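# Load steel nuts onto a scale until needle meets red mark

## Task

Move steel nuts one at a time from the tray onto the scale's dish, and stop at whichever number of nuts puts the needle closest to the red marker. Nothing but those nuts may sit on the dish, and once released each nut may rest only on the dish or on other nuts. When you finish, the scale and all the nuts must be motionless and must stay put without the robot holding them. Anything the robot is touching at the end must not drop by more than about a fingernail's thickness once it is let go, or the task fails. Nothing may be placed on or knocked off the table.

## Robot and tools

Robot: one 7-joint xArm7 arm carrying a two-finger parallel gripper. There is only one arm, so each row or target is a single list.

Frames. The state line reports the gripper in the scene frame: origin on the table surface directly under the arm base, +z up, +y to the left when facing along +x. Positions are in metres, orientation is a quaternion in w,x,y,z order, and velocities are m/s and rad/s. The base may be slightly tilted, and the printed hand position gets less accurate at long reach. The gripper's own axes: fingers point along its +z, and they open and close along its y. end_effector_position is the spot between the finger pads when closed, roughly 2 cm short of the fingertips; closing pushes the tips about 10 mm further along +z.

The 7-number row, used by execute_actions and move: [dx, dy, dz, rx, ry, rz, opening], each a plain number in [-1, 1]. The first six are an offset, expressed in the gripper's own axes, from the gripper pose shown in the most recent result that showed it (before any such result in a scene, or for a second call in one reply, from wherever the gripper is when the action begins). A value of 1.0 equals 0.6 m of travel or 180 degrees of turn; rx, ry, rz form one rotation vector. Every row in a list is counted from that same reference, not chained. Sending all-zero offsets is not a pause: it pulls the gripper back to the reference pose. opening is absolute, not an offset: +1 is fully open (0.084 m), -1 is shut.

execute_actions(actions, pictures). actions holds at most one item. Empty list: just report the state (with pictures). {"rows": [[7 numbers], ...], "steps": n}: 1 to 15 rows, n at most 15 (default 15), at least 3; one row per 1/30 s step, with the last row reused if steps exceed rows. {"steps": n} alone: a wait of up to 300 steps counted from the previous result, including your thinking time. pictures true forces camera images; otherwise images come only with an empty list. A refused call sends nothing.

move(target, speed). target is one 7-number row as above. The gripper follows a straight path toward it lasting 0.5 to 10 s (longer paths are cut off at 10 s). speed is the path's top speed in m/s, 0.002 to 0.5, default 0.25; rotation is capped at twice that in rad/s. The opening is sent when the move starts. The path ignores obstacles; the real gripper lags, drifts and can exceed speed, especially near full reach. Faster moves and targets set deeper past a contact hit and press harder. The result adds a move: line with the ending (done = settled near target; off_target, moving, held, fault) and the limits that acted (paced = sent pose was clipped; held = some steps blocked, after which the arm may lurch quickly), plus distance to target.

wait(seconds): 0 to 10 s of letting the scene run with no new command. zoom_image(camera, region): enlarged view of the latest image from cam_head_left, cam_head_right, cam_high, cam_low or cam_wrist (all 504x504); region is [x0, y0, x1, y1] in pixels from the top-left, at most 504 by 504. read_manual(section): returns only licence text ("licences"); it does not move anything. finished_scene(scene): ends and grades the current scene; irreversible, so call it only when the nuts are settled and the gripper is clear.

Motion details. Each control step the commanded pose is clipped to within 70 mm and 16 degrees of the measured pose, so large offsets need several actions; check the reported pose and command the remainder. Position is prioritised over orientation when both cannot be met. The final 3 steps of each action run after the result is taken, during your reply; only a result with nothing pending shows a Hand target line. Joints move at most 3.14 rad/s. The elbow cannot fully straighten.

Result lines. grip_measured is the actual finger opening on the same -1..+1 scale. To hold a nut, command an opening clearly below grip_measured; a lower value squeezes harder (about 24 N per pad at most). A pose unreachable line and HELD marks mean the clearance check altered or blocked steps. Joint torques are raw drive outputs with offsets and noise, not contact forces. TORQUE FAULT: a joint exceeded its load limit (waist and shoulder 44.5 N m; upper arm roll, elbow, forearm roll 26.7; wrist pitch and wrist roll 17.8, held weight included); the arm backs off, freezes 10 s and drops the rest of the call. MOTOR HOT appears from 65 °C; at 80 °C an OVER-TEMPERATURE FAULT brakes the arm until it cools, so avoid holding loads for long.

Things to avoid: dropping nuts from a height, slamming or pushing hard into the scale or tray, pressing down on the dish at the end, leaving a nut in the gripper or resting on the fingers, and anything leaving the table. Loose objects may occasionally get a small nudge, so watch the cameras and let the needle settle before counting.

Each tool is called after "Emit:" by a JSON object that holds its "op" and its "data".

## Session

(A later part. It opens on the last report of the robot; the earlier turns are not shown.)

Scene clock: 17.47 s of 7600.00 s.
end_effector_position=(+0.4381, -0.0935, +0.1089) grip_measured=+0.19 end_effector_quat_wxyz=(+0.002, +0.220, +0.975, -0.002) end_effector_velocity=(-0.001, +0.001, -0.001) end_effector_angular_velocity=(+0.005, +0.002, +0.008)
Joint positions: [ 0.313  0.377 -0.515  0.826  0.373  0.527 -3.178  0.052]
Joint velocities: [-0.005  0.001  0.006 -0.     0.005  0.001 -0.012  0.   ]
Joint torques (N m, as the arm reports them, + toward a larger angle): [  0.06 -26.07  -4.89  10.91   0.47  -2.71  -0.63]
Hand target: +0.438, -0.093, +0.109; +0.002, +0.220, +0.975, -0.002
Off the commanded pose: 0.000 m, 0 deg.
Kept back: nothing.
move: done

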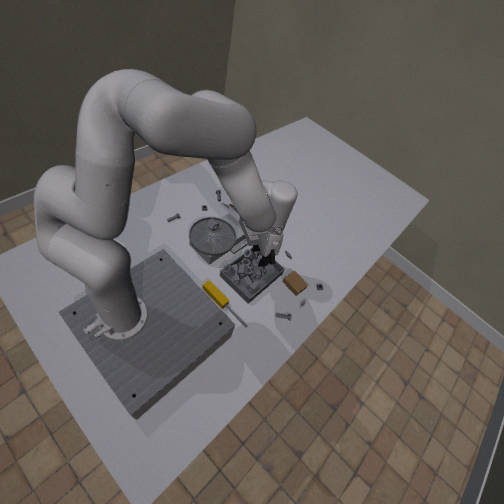

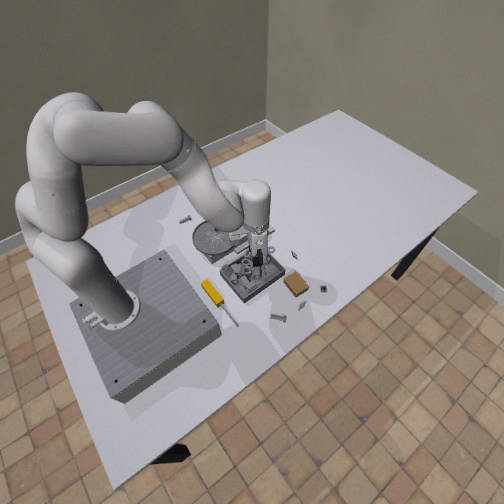

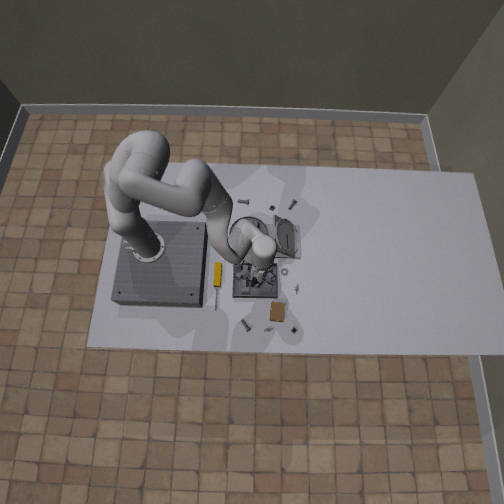

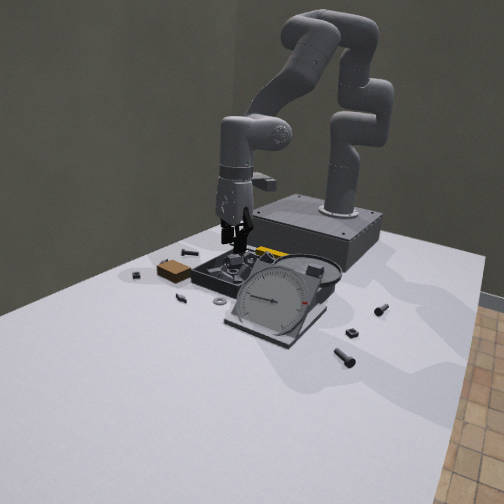

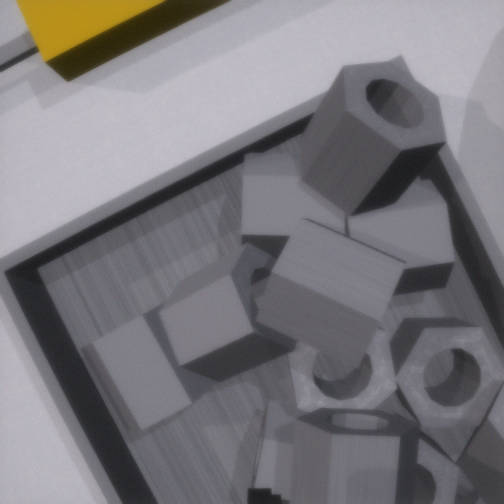

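Emit:
{"op": "move", "data": {"target": [0,0,0.078,0,0,0,0.2], "speed": 0.06}}

Emit:
{"op": "execute_actions", "data": {"actions": [{"rows":[[0,0,0,0,0,0,-0.7]],"steps":12}]}}

Emit:
{"op": "move", "data": {"target": [0,0,-0.2,0,0,0,-0.7], "speed": 0.15}}

Scene clock: 18.90 s of 7600.00 s.
end_effector_position=(+0.4384, -0.0937, +0.0623) grip_measured=+0.19 end_effector_quat_wxyz=(+0.003, +0.220, +0.975, -0.002) end_effector_velocity=(+0.000, -0.001, -0.000) end_effector_angular_velocity=(-0.001, -0.001, -0.003)
Joint positions: [ 0.241  0.508 -0.417  0.849  0.501  0.427 -3.272  0.052]
Joint velocities: [-0.002  0.001 -0.     0.001  0.001 -0.001 -0.     0.   ]
Joint torques (N m, as the arm reports them, + toward a larger angle): [  0.52 -26.45  -4.62   8.47   0.22  -1.99  -0.67]
Hand target: +0.438, -0.094, +0.062; +0.002, +0.220, +0.975, -0.002
Off the commanded pose: 0.000 m, 0 deg.
Kept back: nothing.
move: done

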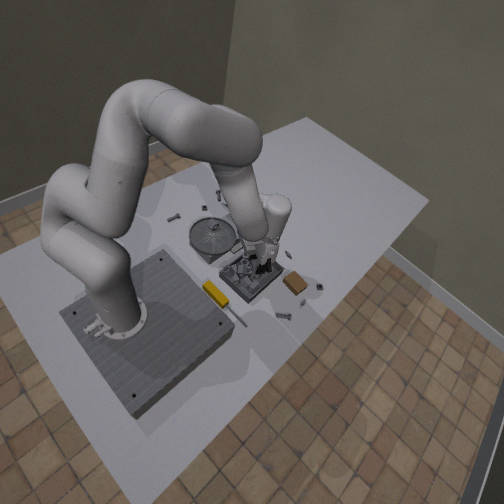

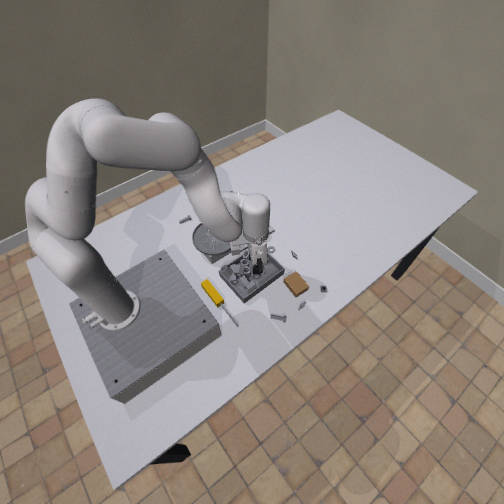

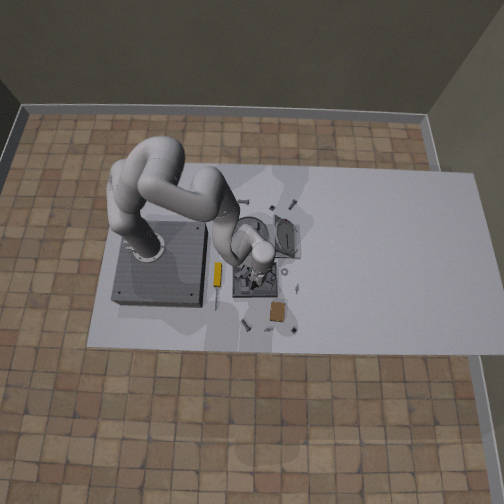

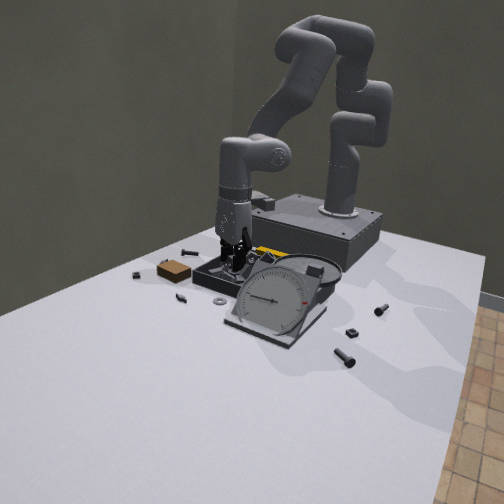

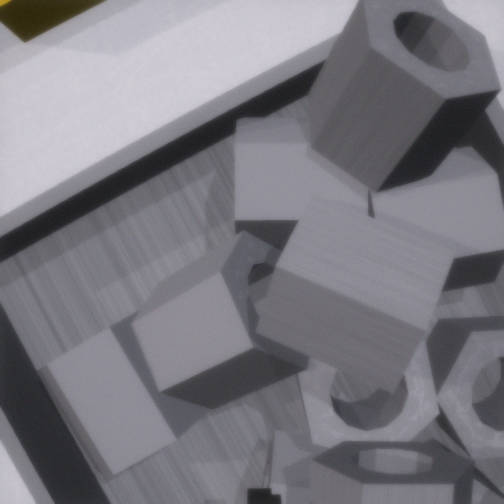

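Scene clock: 19.20 s of 7600.00 s.
end_effector_position=(+0.4377, -0.0933, +0.0619) grip_measured=-0.25 end_effector_quat_wxyz=(+0.002, +0.220, +0.975, -0.002) end_effector_velocity=(+0.001, -0.000, +0.001) end_effector_angular_velocity=(+0.000, -0.003, -0.002)
Joint positions: [ 0.241  0.508 -0.416  0.848  0.501  0.427 -3.272  0.033]
Joint velocities: [-0.    -0.001 -0.     0.001  0.002 -0.     0.    -0.   ]
Joint torques (N m, as the arm reports them, + toward a larger angle): [  0.42 -27.99  -5.78   9.74   0.64  -2.95  -0.51]
Steps of this call (steps 1 to 9: the first 9 steps of this action). Readings (end_effector_position):
1: (+0.4384, -0.0937, +0.0623)
2: (+0.4383, -0.0935, +0.0622)
4: (+0.4375, -0.0932, +0.0617)
8: (+0.4377, -0.0933, +0.0619)
9: the state above

Scene clock: 20.67 s of 7600.00 s.
end_effector_position=(+0.4377, -0.0928, +0.1817) grip_measured=-0.26 end_effector_quat_wxyz=(+0.002, +0.220, +0.975, -0.002) end_effector_velocity=(+0.001, -0.002, +0.003) end_effector_angular_velocity=(-0.002, -0.004, -0.005)
Joint positions: [ 0.371  0.177 -0.601  0.84   0.157  0.704 -3.024  0.033]
Joint velocities: [-0.    -0.005 -0.005  0.005 -0.007  0.005  0.006 -0.   ]
Joint torques (N m, as the arm reports them, + toward a larger angle): [ -0.17 -22.63  -2.51  13.04   0.41  -2.8   -0.65]
Hand target: +0.438, -0.093, +0.182; +0.002, +0.220, +0.975, -0.002
Off your previous action's commanded pose: 0.001 m, 0 deg at its last step (step 3 of this call).
Off the commanded pose: 0.000 m, 0 deg.
Kept back: nothing.
move: done

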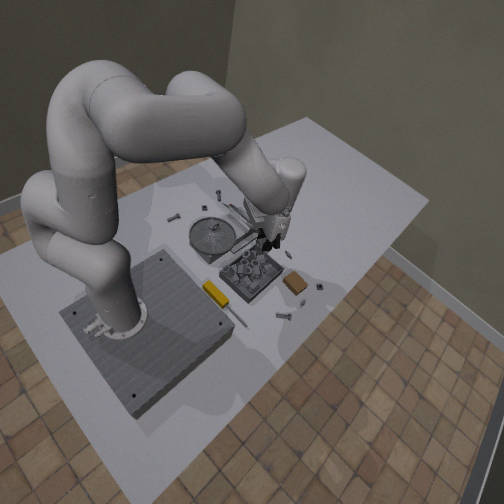

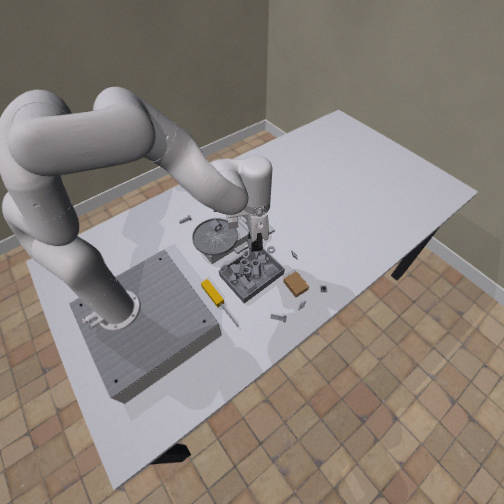

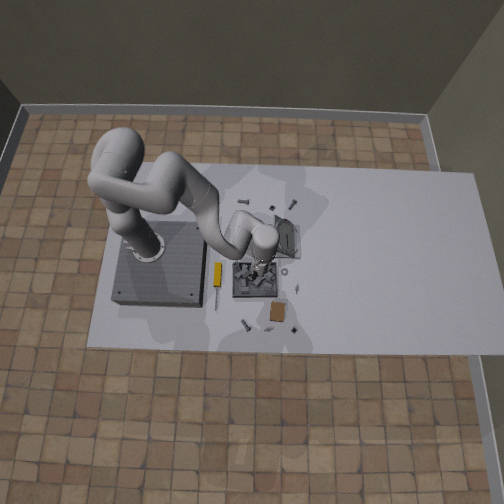

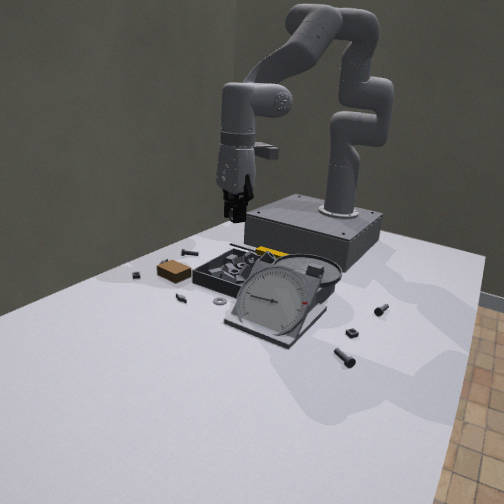

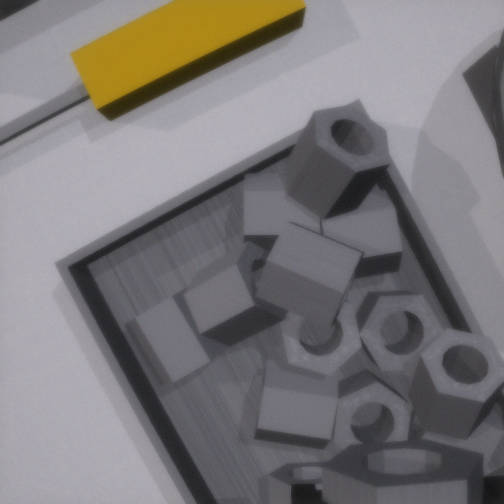

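Emit:
{"op": "move", "data": {"target": [0.124,0.214,0,0,0,0,-0.7]}}

Emit:
{"op": "move", "data": {"target": [0,0,0.13,0,0,0,-0.7], "speed": 0.06}}

Emit:
{"op": "execute_actions", "data": {"actions": [{"rows":[[0,0,0,0,0,0,0.1]],"steps":10}]}}

Emit:
{"op": "move", "data": {"target": [0,0,-0.25,0,0,0.36,0.2]}}

Scene clock: 21.93 s of 7600.00 s.
end_effector_position=(+0.4255, +0.0545, +0.1810) grip_measured=-0.26 end_effector_quat_wxyz=(+0.001, +0.221, +0.975, -0.001) end_effector_velocity=(-0.000, +0.006, -0.000) end_effector_angular_velocity=(-0.002, -0.001, +0.007)
Joint positions: [ 0.584  0.103 -0.476  0.769  0.083  0.682 -2.633  0.033]
Joint velocities: [ 0.009  0.001  0.006  0.001 -0.003 -0.002  0.011  0.   ]
Joint torques (N m, as the arm reports them, + toward a larger angle): [  0.14 -22.87  -0.97  12.84   0.35  -2.9   -0.62]
Hand target: +0.425, +0.056, +0.181; +0.001, +0.220, +0.975, -0.001
Off the commanded pose: 0.001 m, 0 deg.
Kept back: nothing.
move: done

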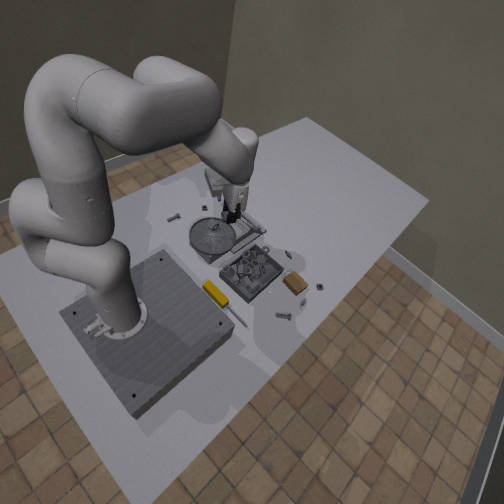

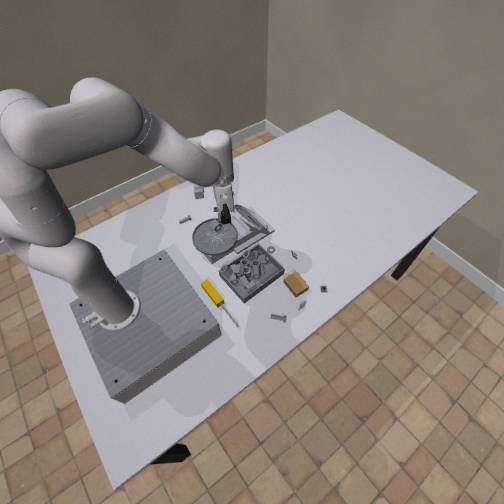

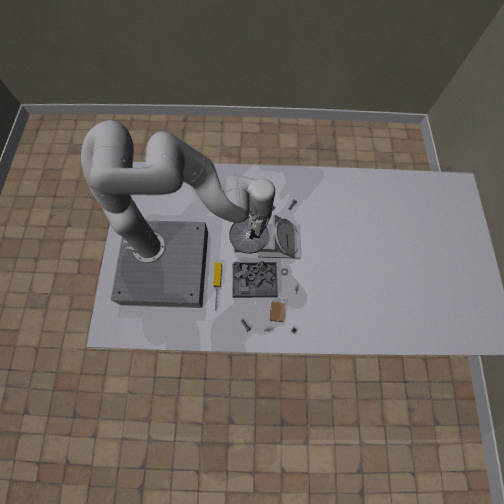

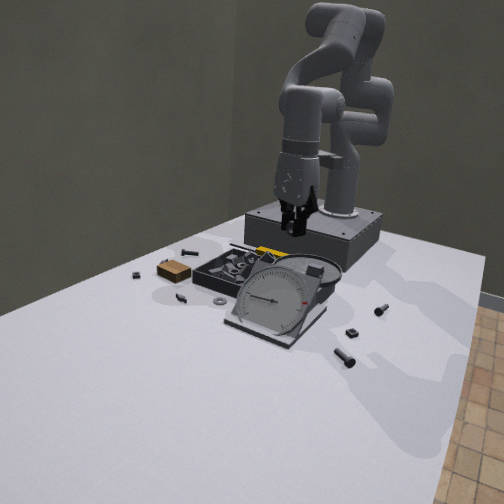

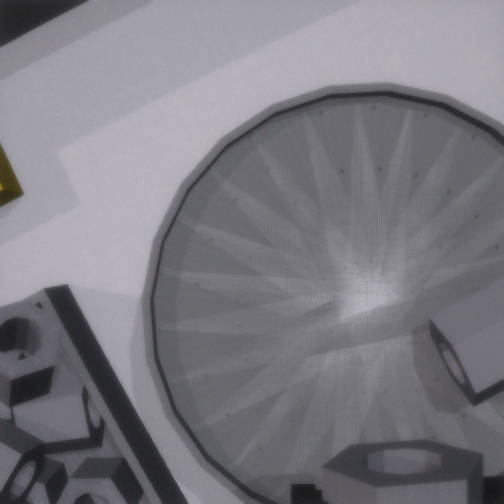

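Scene clock: 23.57 s of 7600.00 s.
end_effector_position=(+0.4257, +0.0543, +0.1031) grip_measured=-0.26 end_effector_quat_wxyz=(+0.001, +0.221, +0.975, -0.001) end_effector_velocity=(+0.000, +0.000, -0.001) end_effector_angular_velocity=(+0.001, +0.000, +0.001)
Joint positions: [ 0.534  0.321 -0.397  0.75   0.284  0.471 -2.779  0.033]
Joint velocities: [-0.003  0.004  0.003  0.001  0.005 -0.003 -0.004 -0.   ]
Joint torques (N m, as the arm reports them, + toward a larger angle): [  0.33 -26.45  -3.32  10.89   0.66  -2.78  -0.56]
Hand target: +0.425, +0.054, +0.103; +0.001, +0.221, +0.975, -0.001
Off the commanded pose: 0.000 m, 0 deg.
Kept back: nothing.
move: done

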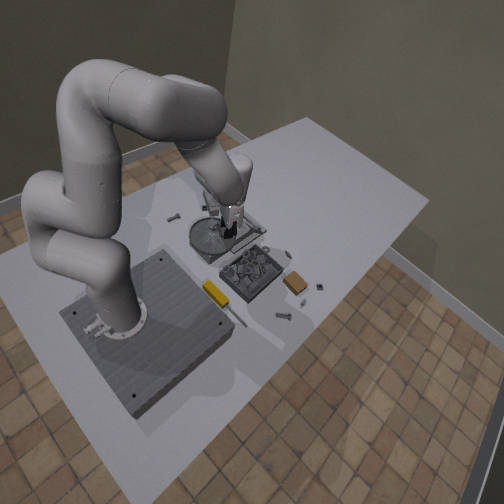

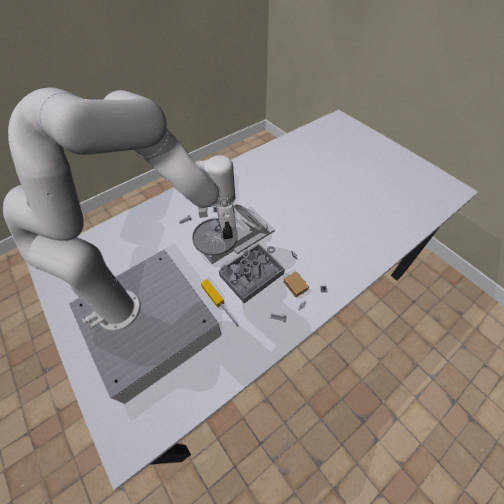

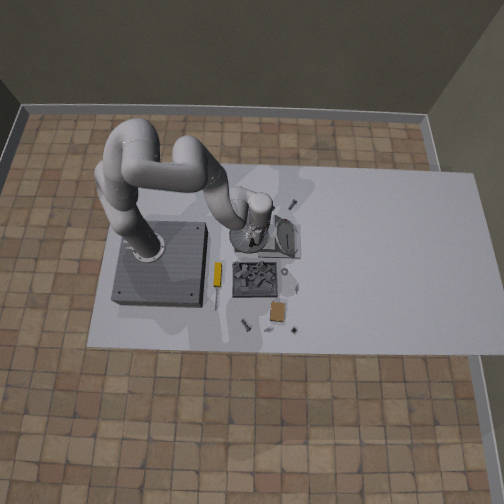

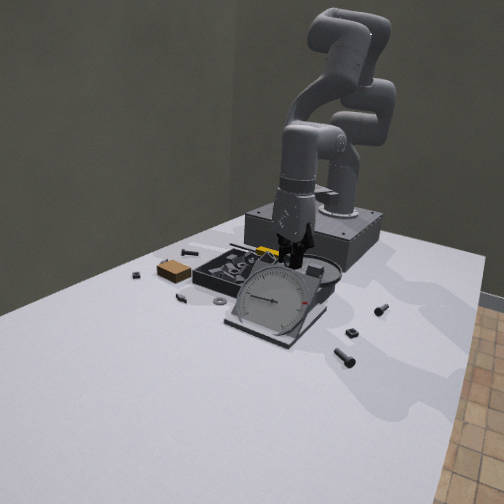

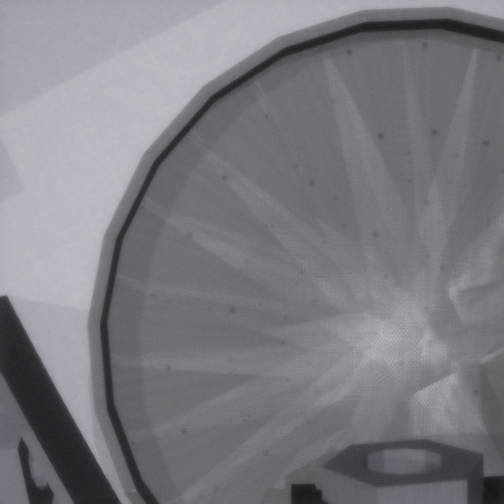

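Scene clock: 23.80 s of 7600.00 s.
end_effector_position=(+0.4260, +0.0543, +0.1034) grip_measured=+0.09 end_effector_quat_wxyz=(+0.002, +0.221, +0.975, -0.001) end_effector_velocity=(-0.003, +0.000, -0.002) end_effector_angular_velocity=(-0.001, +0.008, -0.000)
Joint positions: [ 0.534  0.32  -0.398  0.751  0.284  0.471 -2.779  0.048]
Joint velocities: [ 0.     0.003  0.001 -0.003  0.     0.002  0.001  0.   ]
Joint torques (N m, as the arm reports them, + toward a larger angle): [  0.2  -25.58  -3.22  10.64   0.65  -2.81  -0.63]
Steps of this call (steps 1 to 7: the first 7 steps of this action). Readings (end_effector_position):
1: (+0.4257, +0.0543, +0.1031)
2: (+0.4257, +0.0543, +0.1031)
4: (+0.4260, +0.0544, +0.1034)
7: the state above

Scene clock: 26.73 s of 7600.00 s.
end_effector_position=(+0.4255, +0.0548, +0.2531) grip_measured=+0.19 end_effector_quat_wxyz=(+0.001, +0.709, +0.705, -0.000) end_effector_velocity=(+0.001, +0.000, +0.001) end_effector_angular_velocity=(-0.000, -0.001, -0.007)
Joint positions: [ 0.679 -0.055 -0.568  0.847 -0.031  0.896 -1.417  0.052]
Joint velocities: [ 0.    -0.001  0.     0.003 -0.002  0.003  0.009 -0.   ]
Joint torques (N m, as the arm reports them, + toward a larger angle): [  0.26 -18.69   1.02  13.71   0.44  -2.71  -0.65]
Hand target: +0.426, +0.055, +0.253; +0.002, +0.710, +0.705, -0.000
Off your previous action's commanded pose: 0.000 m, 0 deg at its last step (step 3 of this call).
Off the commanded pose: 0.000 m, 0 deg.
Kept back: nothing.
move: done

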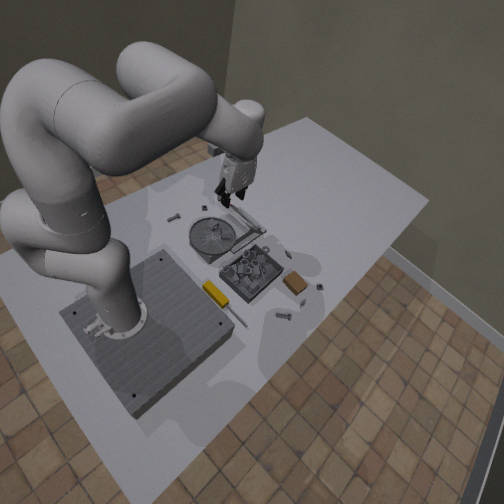

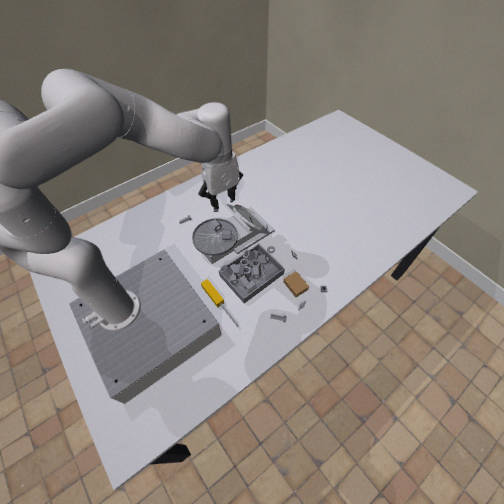

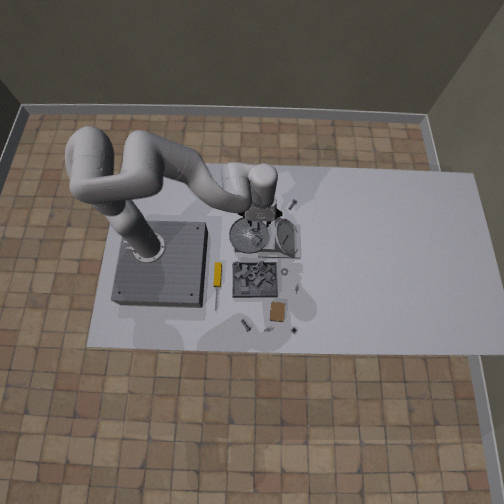

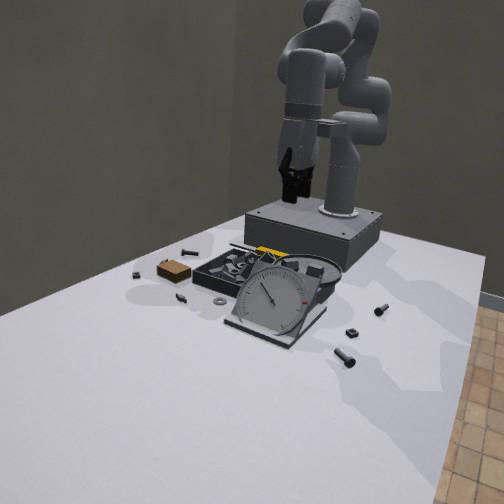

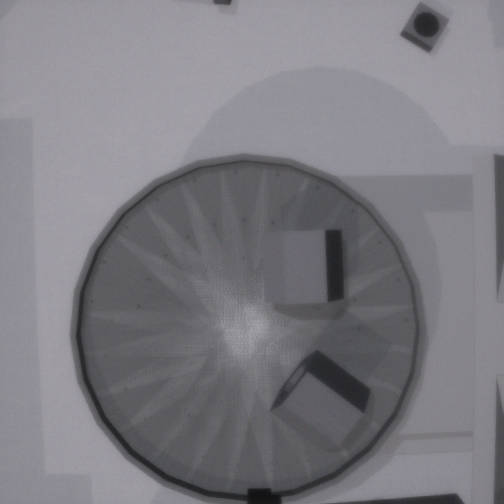

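Emit:
{"op": "move", "data": {"target": [-0.217,-0.07,0.235,0,0,0.333,0.2]}}

Scene clock: 29.47 s of 7600.00 s.
end_effector_position=(+0.3832, -0.0761, +0.1128) grip_measured=+0.19 end_effector_quat_wxyz=(+0.003, +0.966, +0.257, +0.001) end_effector_velocity=(-0.000, -0.001, -0.001) end_effector_angular_velocity=(+0.004, -0.001, -0.008)
Joint positions: [ 0.491  0.23  -0.66   0.613  0.329  0.455 -0.959  0.052]
Joint velocities: [-0.009  0.004  0.005  0.     0.015 -0.002 -0.009 -0.   ]
Joint torques (N m, as the arm reports them, + toward a larger angle): [  0.42 -20.    -3.31  10.36   0.71  -2.92  -0.43]
Hand target: +0.383, -0.076, +0.112; +0.002, +0.967, +0.256, +0.000
Off the commanded pose: 0.001 m, 0 deg.
Kept back: nothing.
move: done

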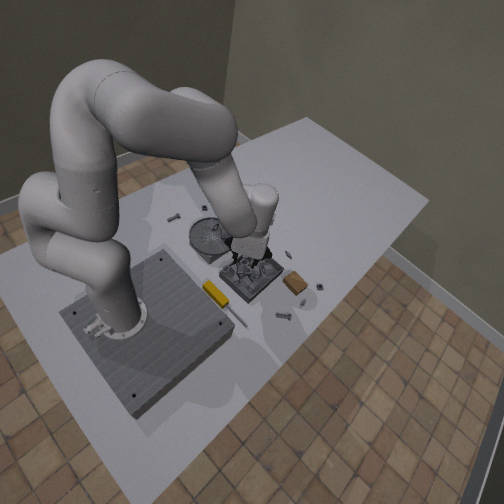

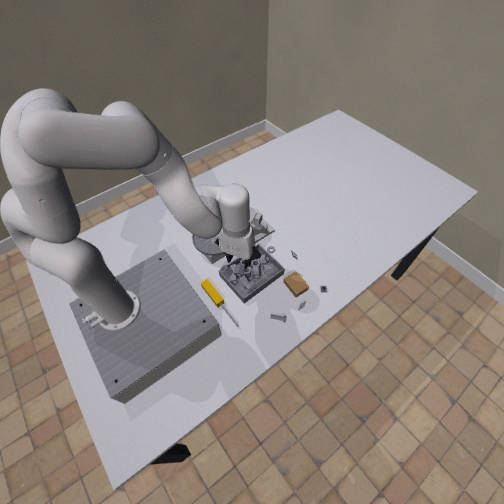

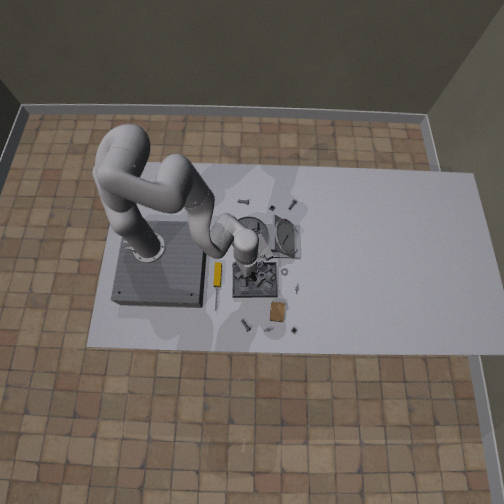

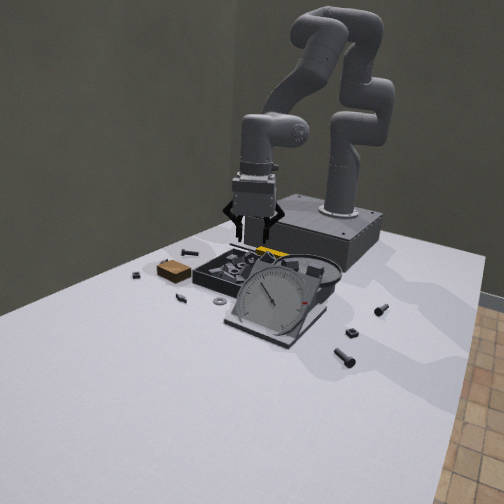

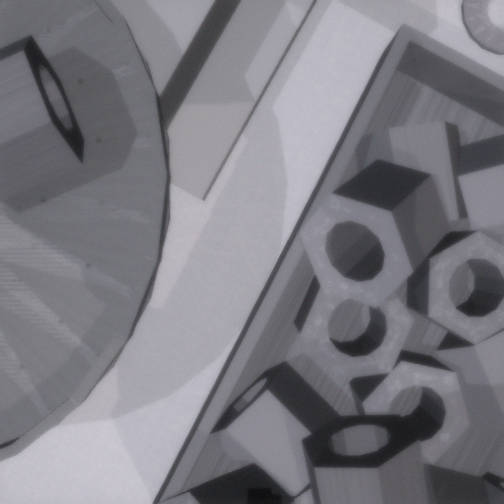

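Emit:
{"op": "move", "data": {"target": [0,0.004,0.084,0,0,0,0.15], "speed": 0.06}}

Emit:
{"op": "execute_actions", "data": {"actions": [{"rows":[[0,0,0,0,0,0,-0.7]],"steps":12}]}}

Emit:
{"op": "move", "data": {"target": [0,0,-0.2,0,0,0,-0.7], "speed": 0.15}}

Scene clock: 30.90 s of 7600.00 s.
end_effector_position=(+0.3846, -0.0785, +0.0626) grip_measured=+0.14 end_effector_quat_wxyz=(+0.003, +0.966, +0.257, +0.001) end_effector_velocity=(+0.001, +0.000, -0.001) end_effector_angular_velocity=(+0.002, -0.002, +0.001)
Joint positions: [ 0.362  0.408 -0.487  0.654  0.589  0.345 -1.156  0.05 ]
Joint velocities: [-0.006  0.002  0.006  0.002  0.007 -0.002 -0.006  0.   ]
Joint torques (N m, as the arm reports them, + toward a larger angle): [  0.92 -23.28  -3.75   8.17   0.47  -2.25  -0.69]
Hand target: +0.384, -0.078, +0.062; +0.003, +0.966, +0.257, +0.000
Off the commanded pose: 0.000 m, 0 deg.
Kept back: nothing.
move: done

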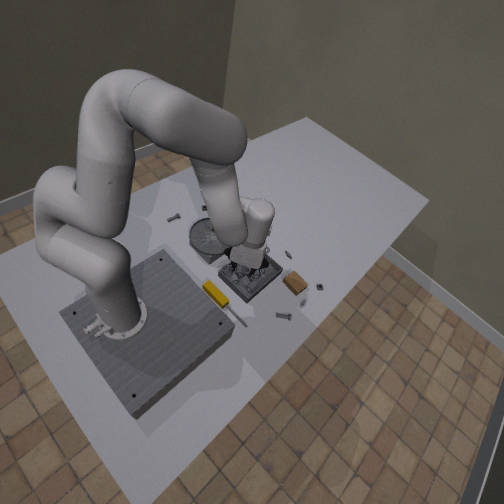

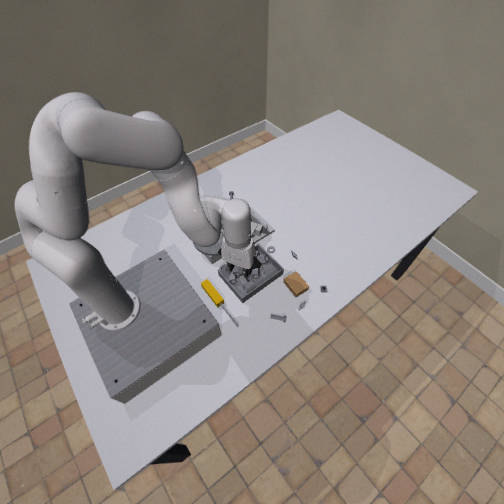

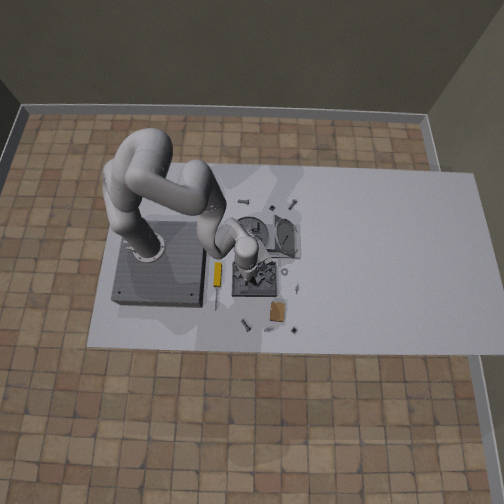

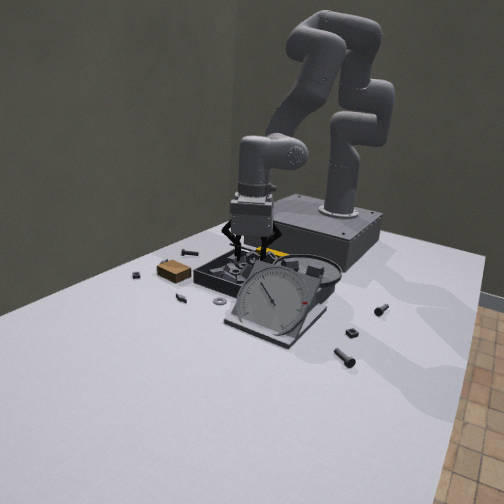

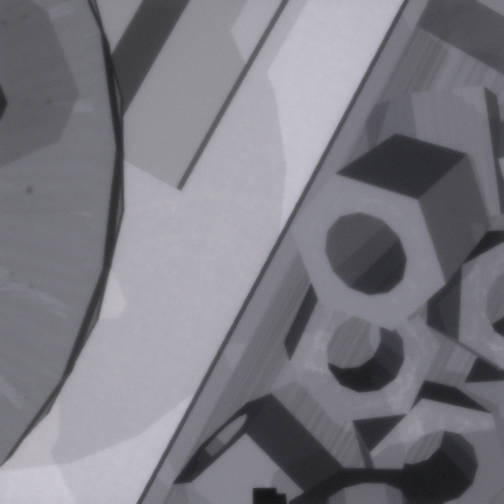

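Scene clock: 31.20 s of 7600.00 s.
end_effector_position=(+0.3844, -0.0782, +0.0625) grip_measured=-0.33 end_effector_quat_wxyz=(+0.003, +0.966, +0.257, +0.000) end_effector_velocity=(+0.000, +0.001, +0.000) end_effector_angular_velocity=(+0.001, -0.000, +0.003)
Joint positions: [ 0.362  0.408 -0.486  0.653  0.589  0.345 -1.156  0.03 ]
Joint velocities: [ 0.    -0.     0.001  0.001 -0.001  0.001 -0.    -0.   ]
Joint torques (N m, as the arm reports them, + toward a larger angle): [ -0.26 -22.82  -6.04   8.15   0.44  -2.72  -0.59]
Steps of this call (steps 1 to 9: the first 9 steps of this action). Readings (end_effector_position):
1: (+0.3846, -0.0785, +0.0625)
2: (+0.3842, -0.0782, +0.0623)
4: (+0.3849, -0.0775, +0.0626)
8: (+0.3844, -0.0782, +0.0625)
9: the state above

Scene clock: 32.73 s of 7600.00 s.
end_effector_position=(+0.3842, -0.0779, +0.1824) grip_measured=-0.33 end_effector_quat_wxyz=(+0.002, +0.966, +0.257, +0.000) end_effector_velocity=(+0.002, -0.000, +0.003) end_effector_angular_velocity=(-0.002, -0.006, -0.002)
Joint positions: [ 0.508 -0.023 -0.728  0.637 -0.021  0.658 -0.706  0.03 ]
Joint velocities: [-0.001 -0.007  0.001  0.003 -0.009  0.002  0.009  0.   ]
Joint torques (N m, as the arm reports them, + toward a larger angle): [  0.4  -16.2    0.67  12.58   0.49  -3.06  -0.59]
Hand target: +0.384, -0.078, +0.183; +0.003, +0.966, +0.257, +0.001
Off your previous action's commanded pose: 0.000 m, 0 deg at its last step (step 3 of this call).
Off the commanded pose: 0.000 m, 0 deg.
Kept back: nothing.
move: done

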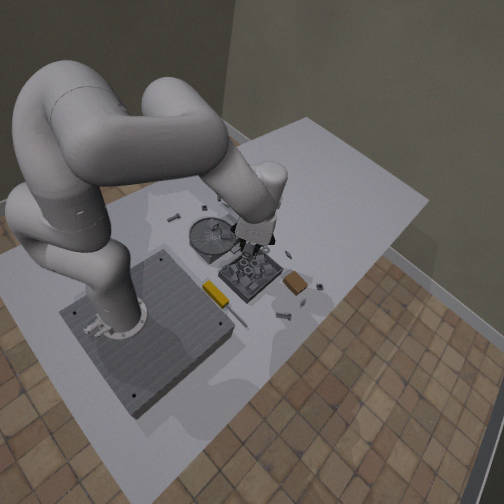

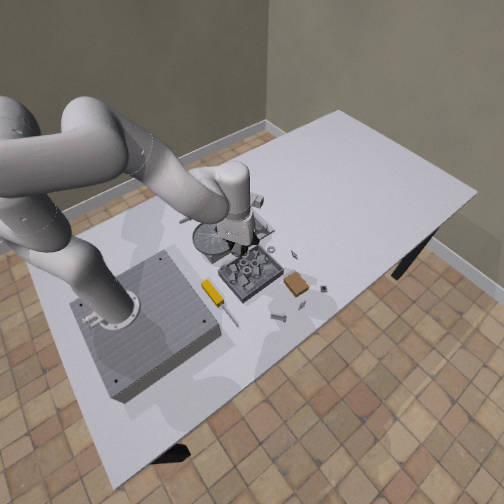

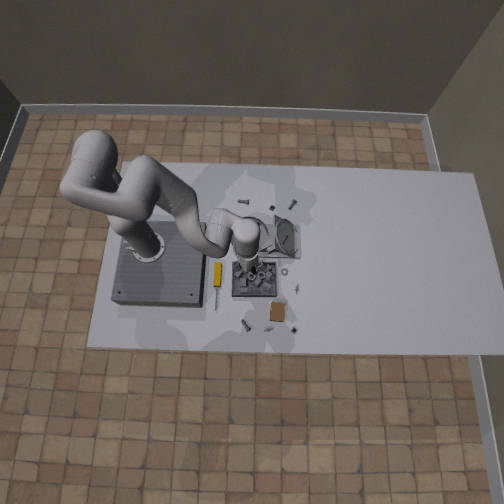

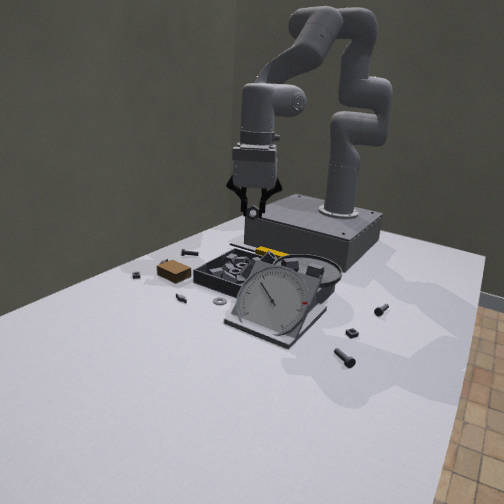

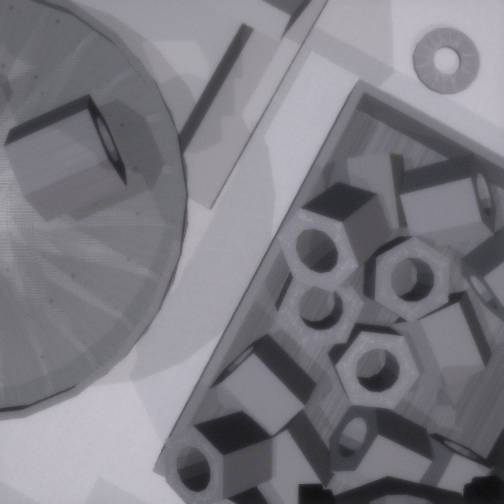

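Emit:
{"op": "move", "data": {"target": [0.082,-0.189,0,0,0,0,-0.7]}}

Emit:
{"op": "move", "data": {"target": [0,0,0.108,0,0,0,-0.7], "speed": 0.05}}

Scene clock: 33.90 s of 7600.00 s.
end_effector_position=(+0.3705, +0.0447, +0.1819) grip_measured=-0.33 end_effector_quat_wxyz=(+0.001, +0.967, +0.256, +0.000) end_effector_velocity=(-0.001, +0.005, -0.000) end_effector_angular_velocity=(-0.002, -0.000, +0.002)
Joint positions: [ 0.648 -0.091 -0.554  0.571 -0.069  0.652 -0.351  0.03 ]
Joint velocities: [ 0.007  0.001  0.007 -0.    -0.001 -0.001  0.012 -0.   ]
Joint torques (N m, as the arm reports them, + toward a larger angle): [  0.05 -16.63   1.24  12.7    0.55  -3.02  -0.38]
Hand target: +0.370, +0.046, +0.182; +0.002, +0.966, +0.257, +0.000
Off the commanded pose: 0.000 m, 0 deg.
Kept back: nothing.
move: done

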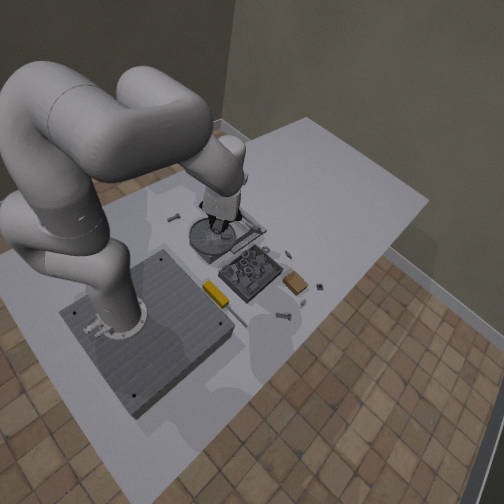

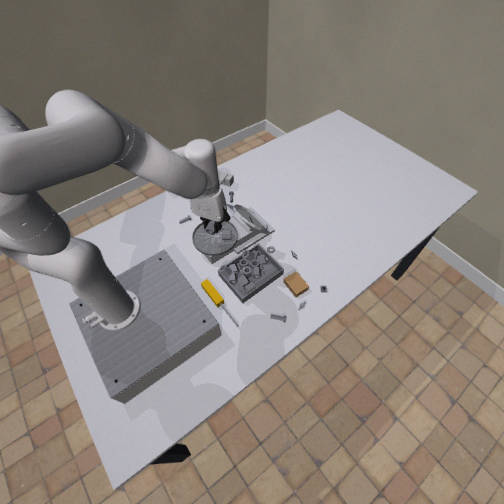

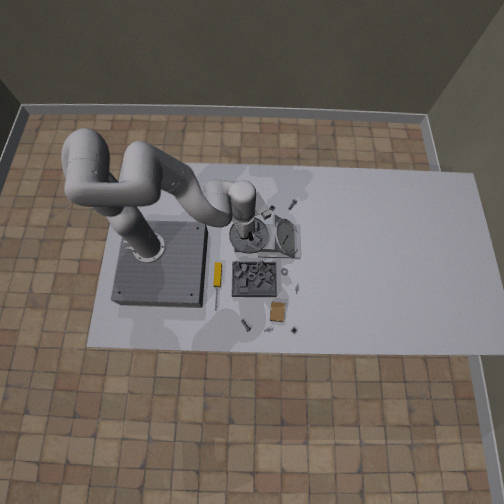

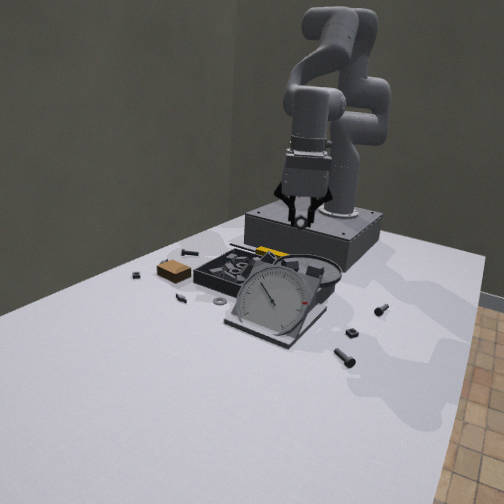

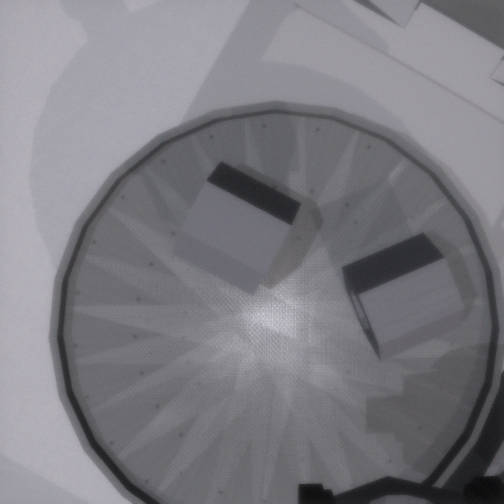

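Scene clock: 35.53 s of 7600.00 s.
end_effector_position=(+0.3706, +0.0446, +0.1171) grip_measured=-0.33 end_effector_quat_wxyz=(+0.002, +0.967, +0.256, +0.001) end_effector_velocity=(+0.000, -0.000, -0.002) end_effector_angular_velocity=(+0.001, +0.001, -0.001)
Joint positions: [ 0.65   0.135 -0.523  0.544  0.174  0.434 -0.53   0.03 ]
Joint velocities: [-0.004  0.006  0.004  0.001  0.011 -0.003 -0.009 -0.   ]
Joint torques (N m, as the arm reports them, + toward a larger angle): [  0.45 -19.92  -1.62  10.8    0.34  -3.05  -0.58]
Hand target: +0.370, +0.045, +0.117; +0.001, +0.967, +0.256, +0.000
Off the commanded pose: 0.000 m, 0 deg.
Kept back: nothing.
move: done

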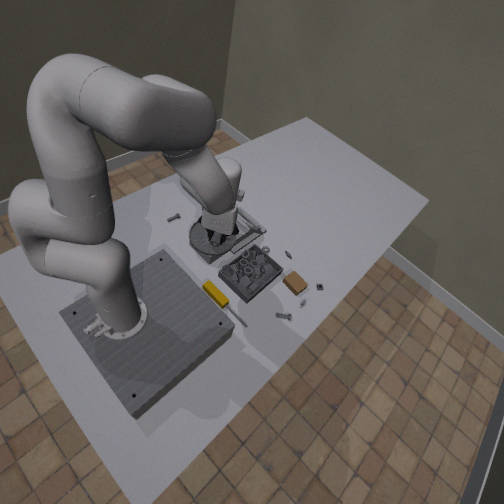

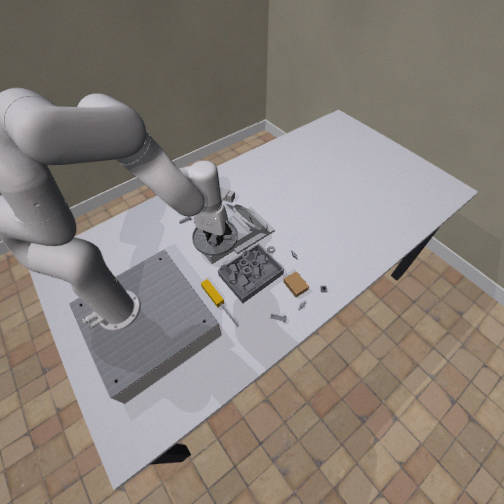

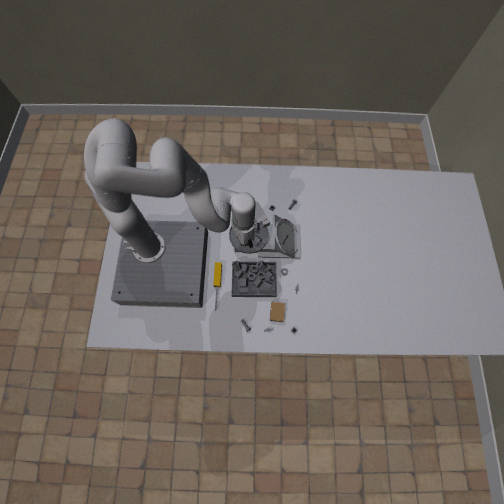

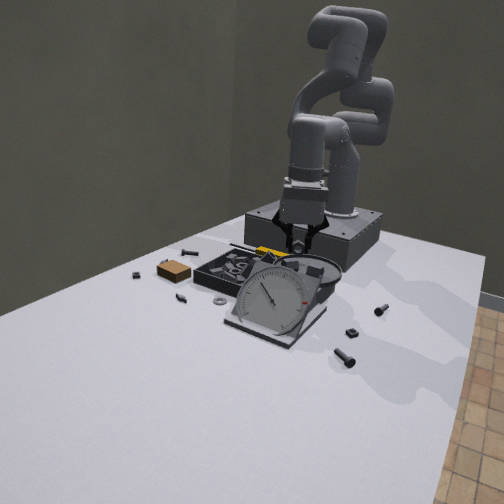

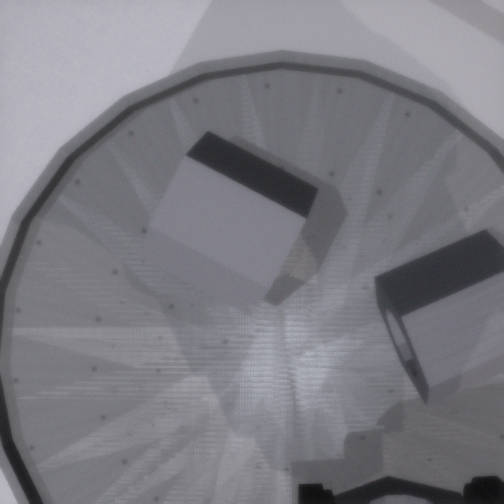

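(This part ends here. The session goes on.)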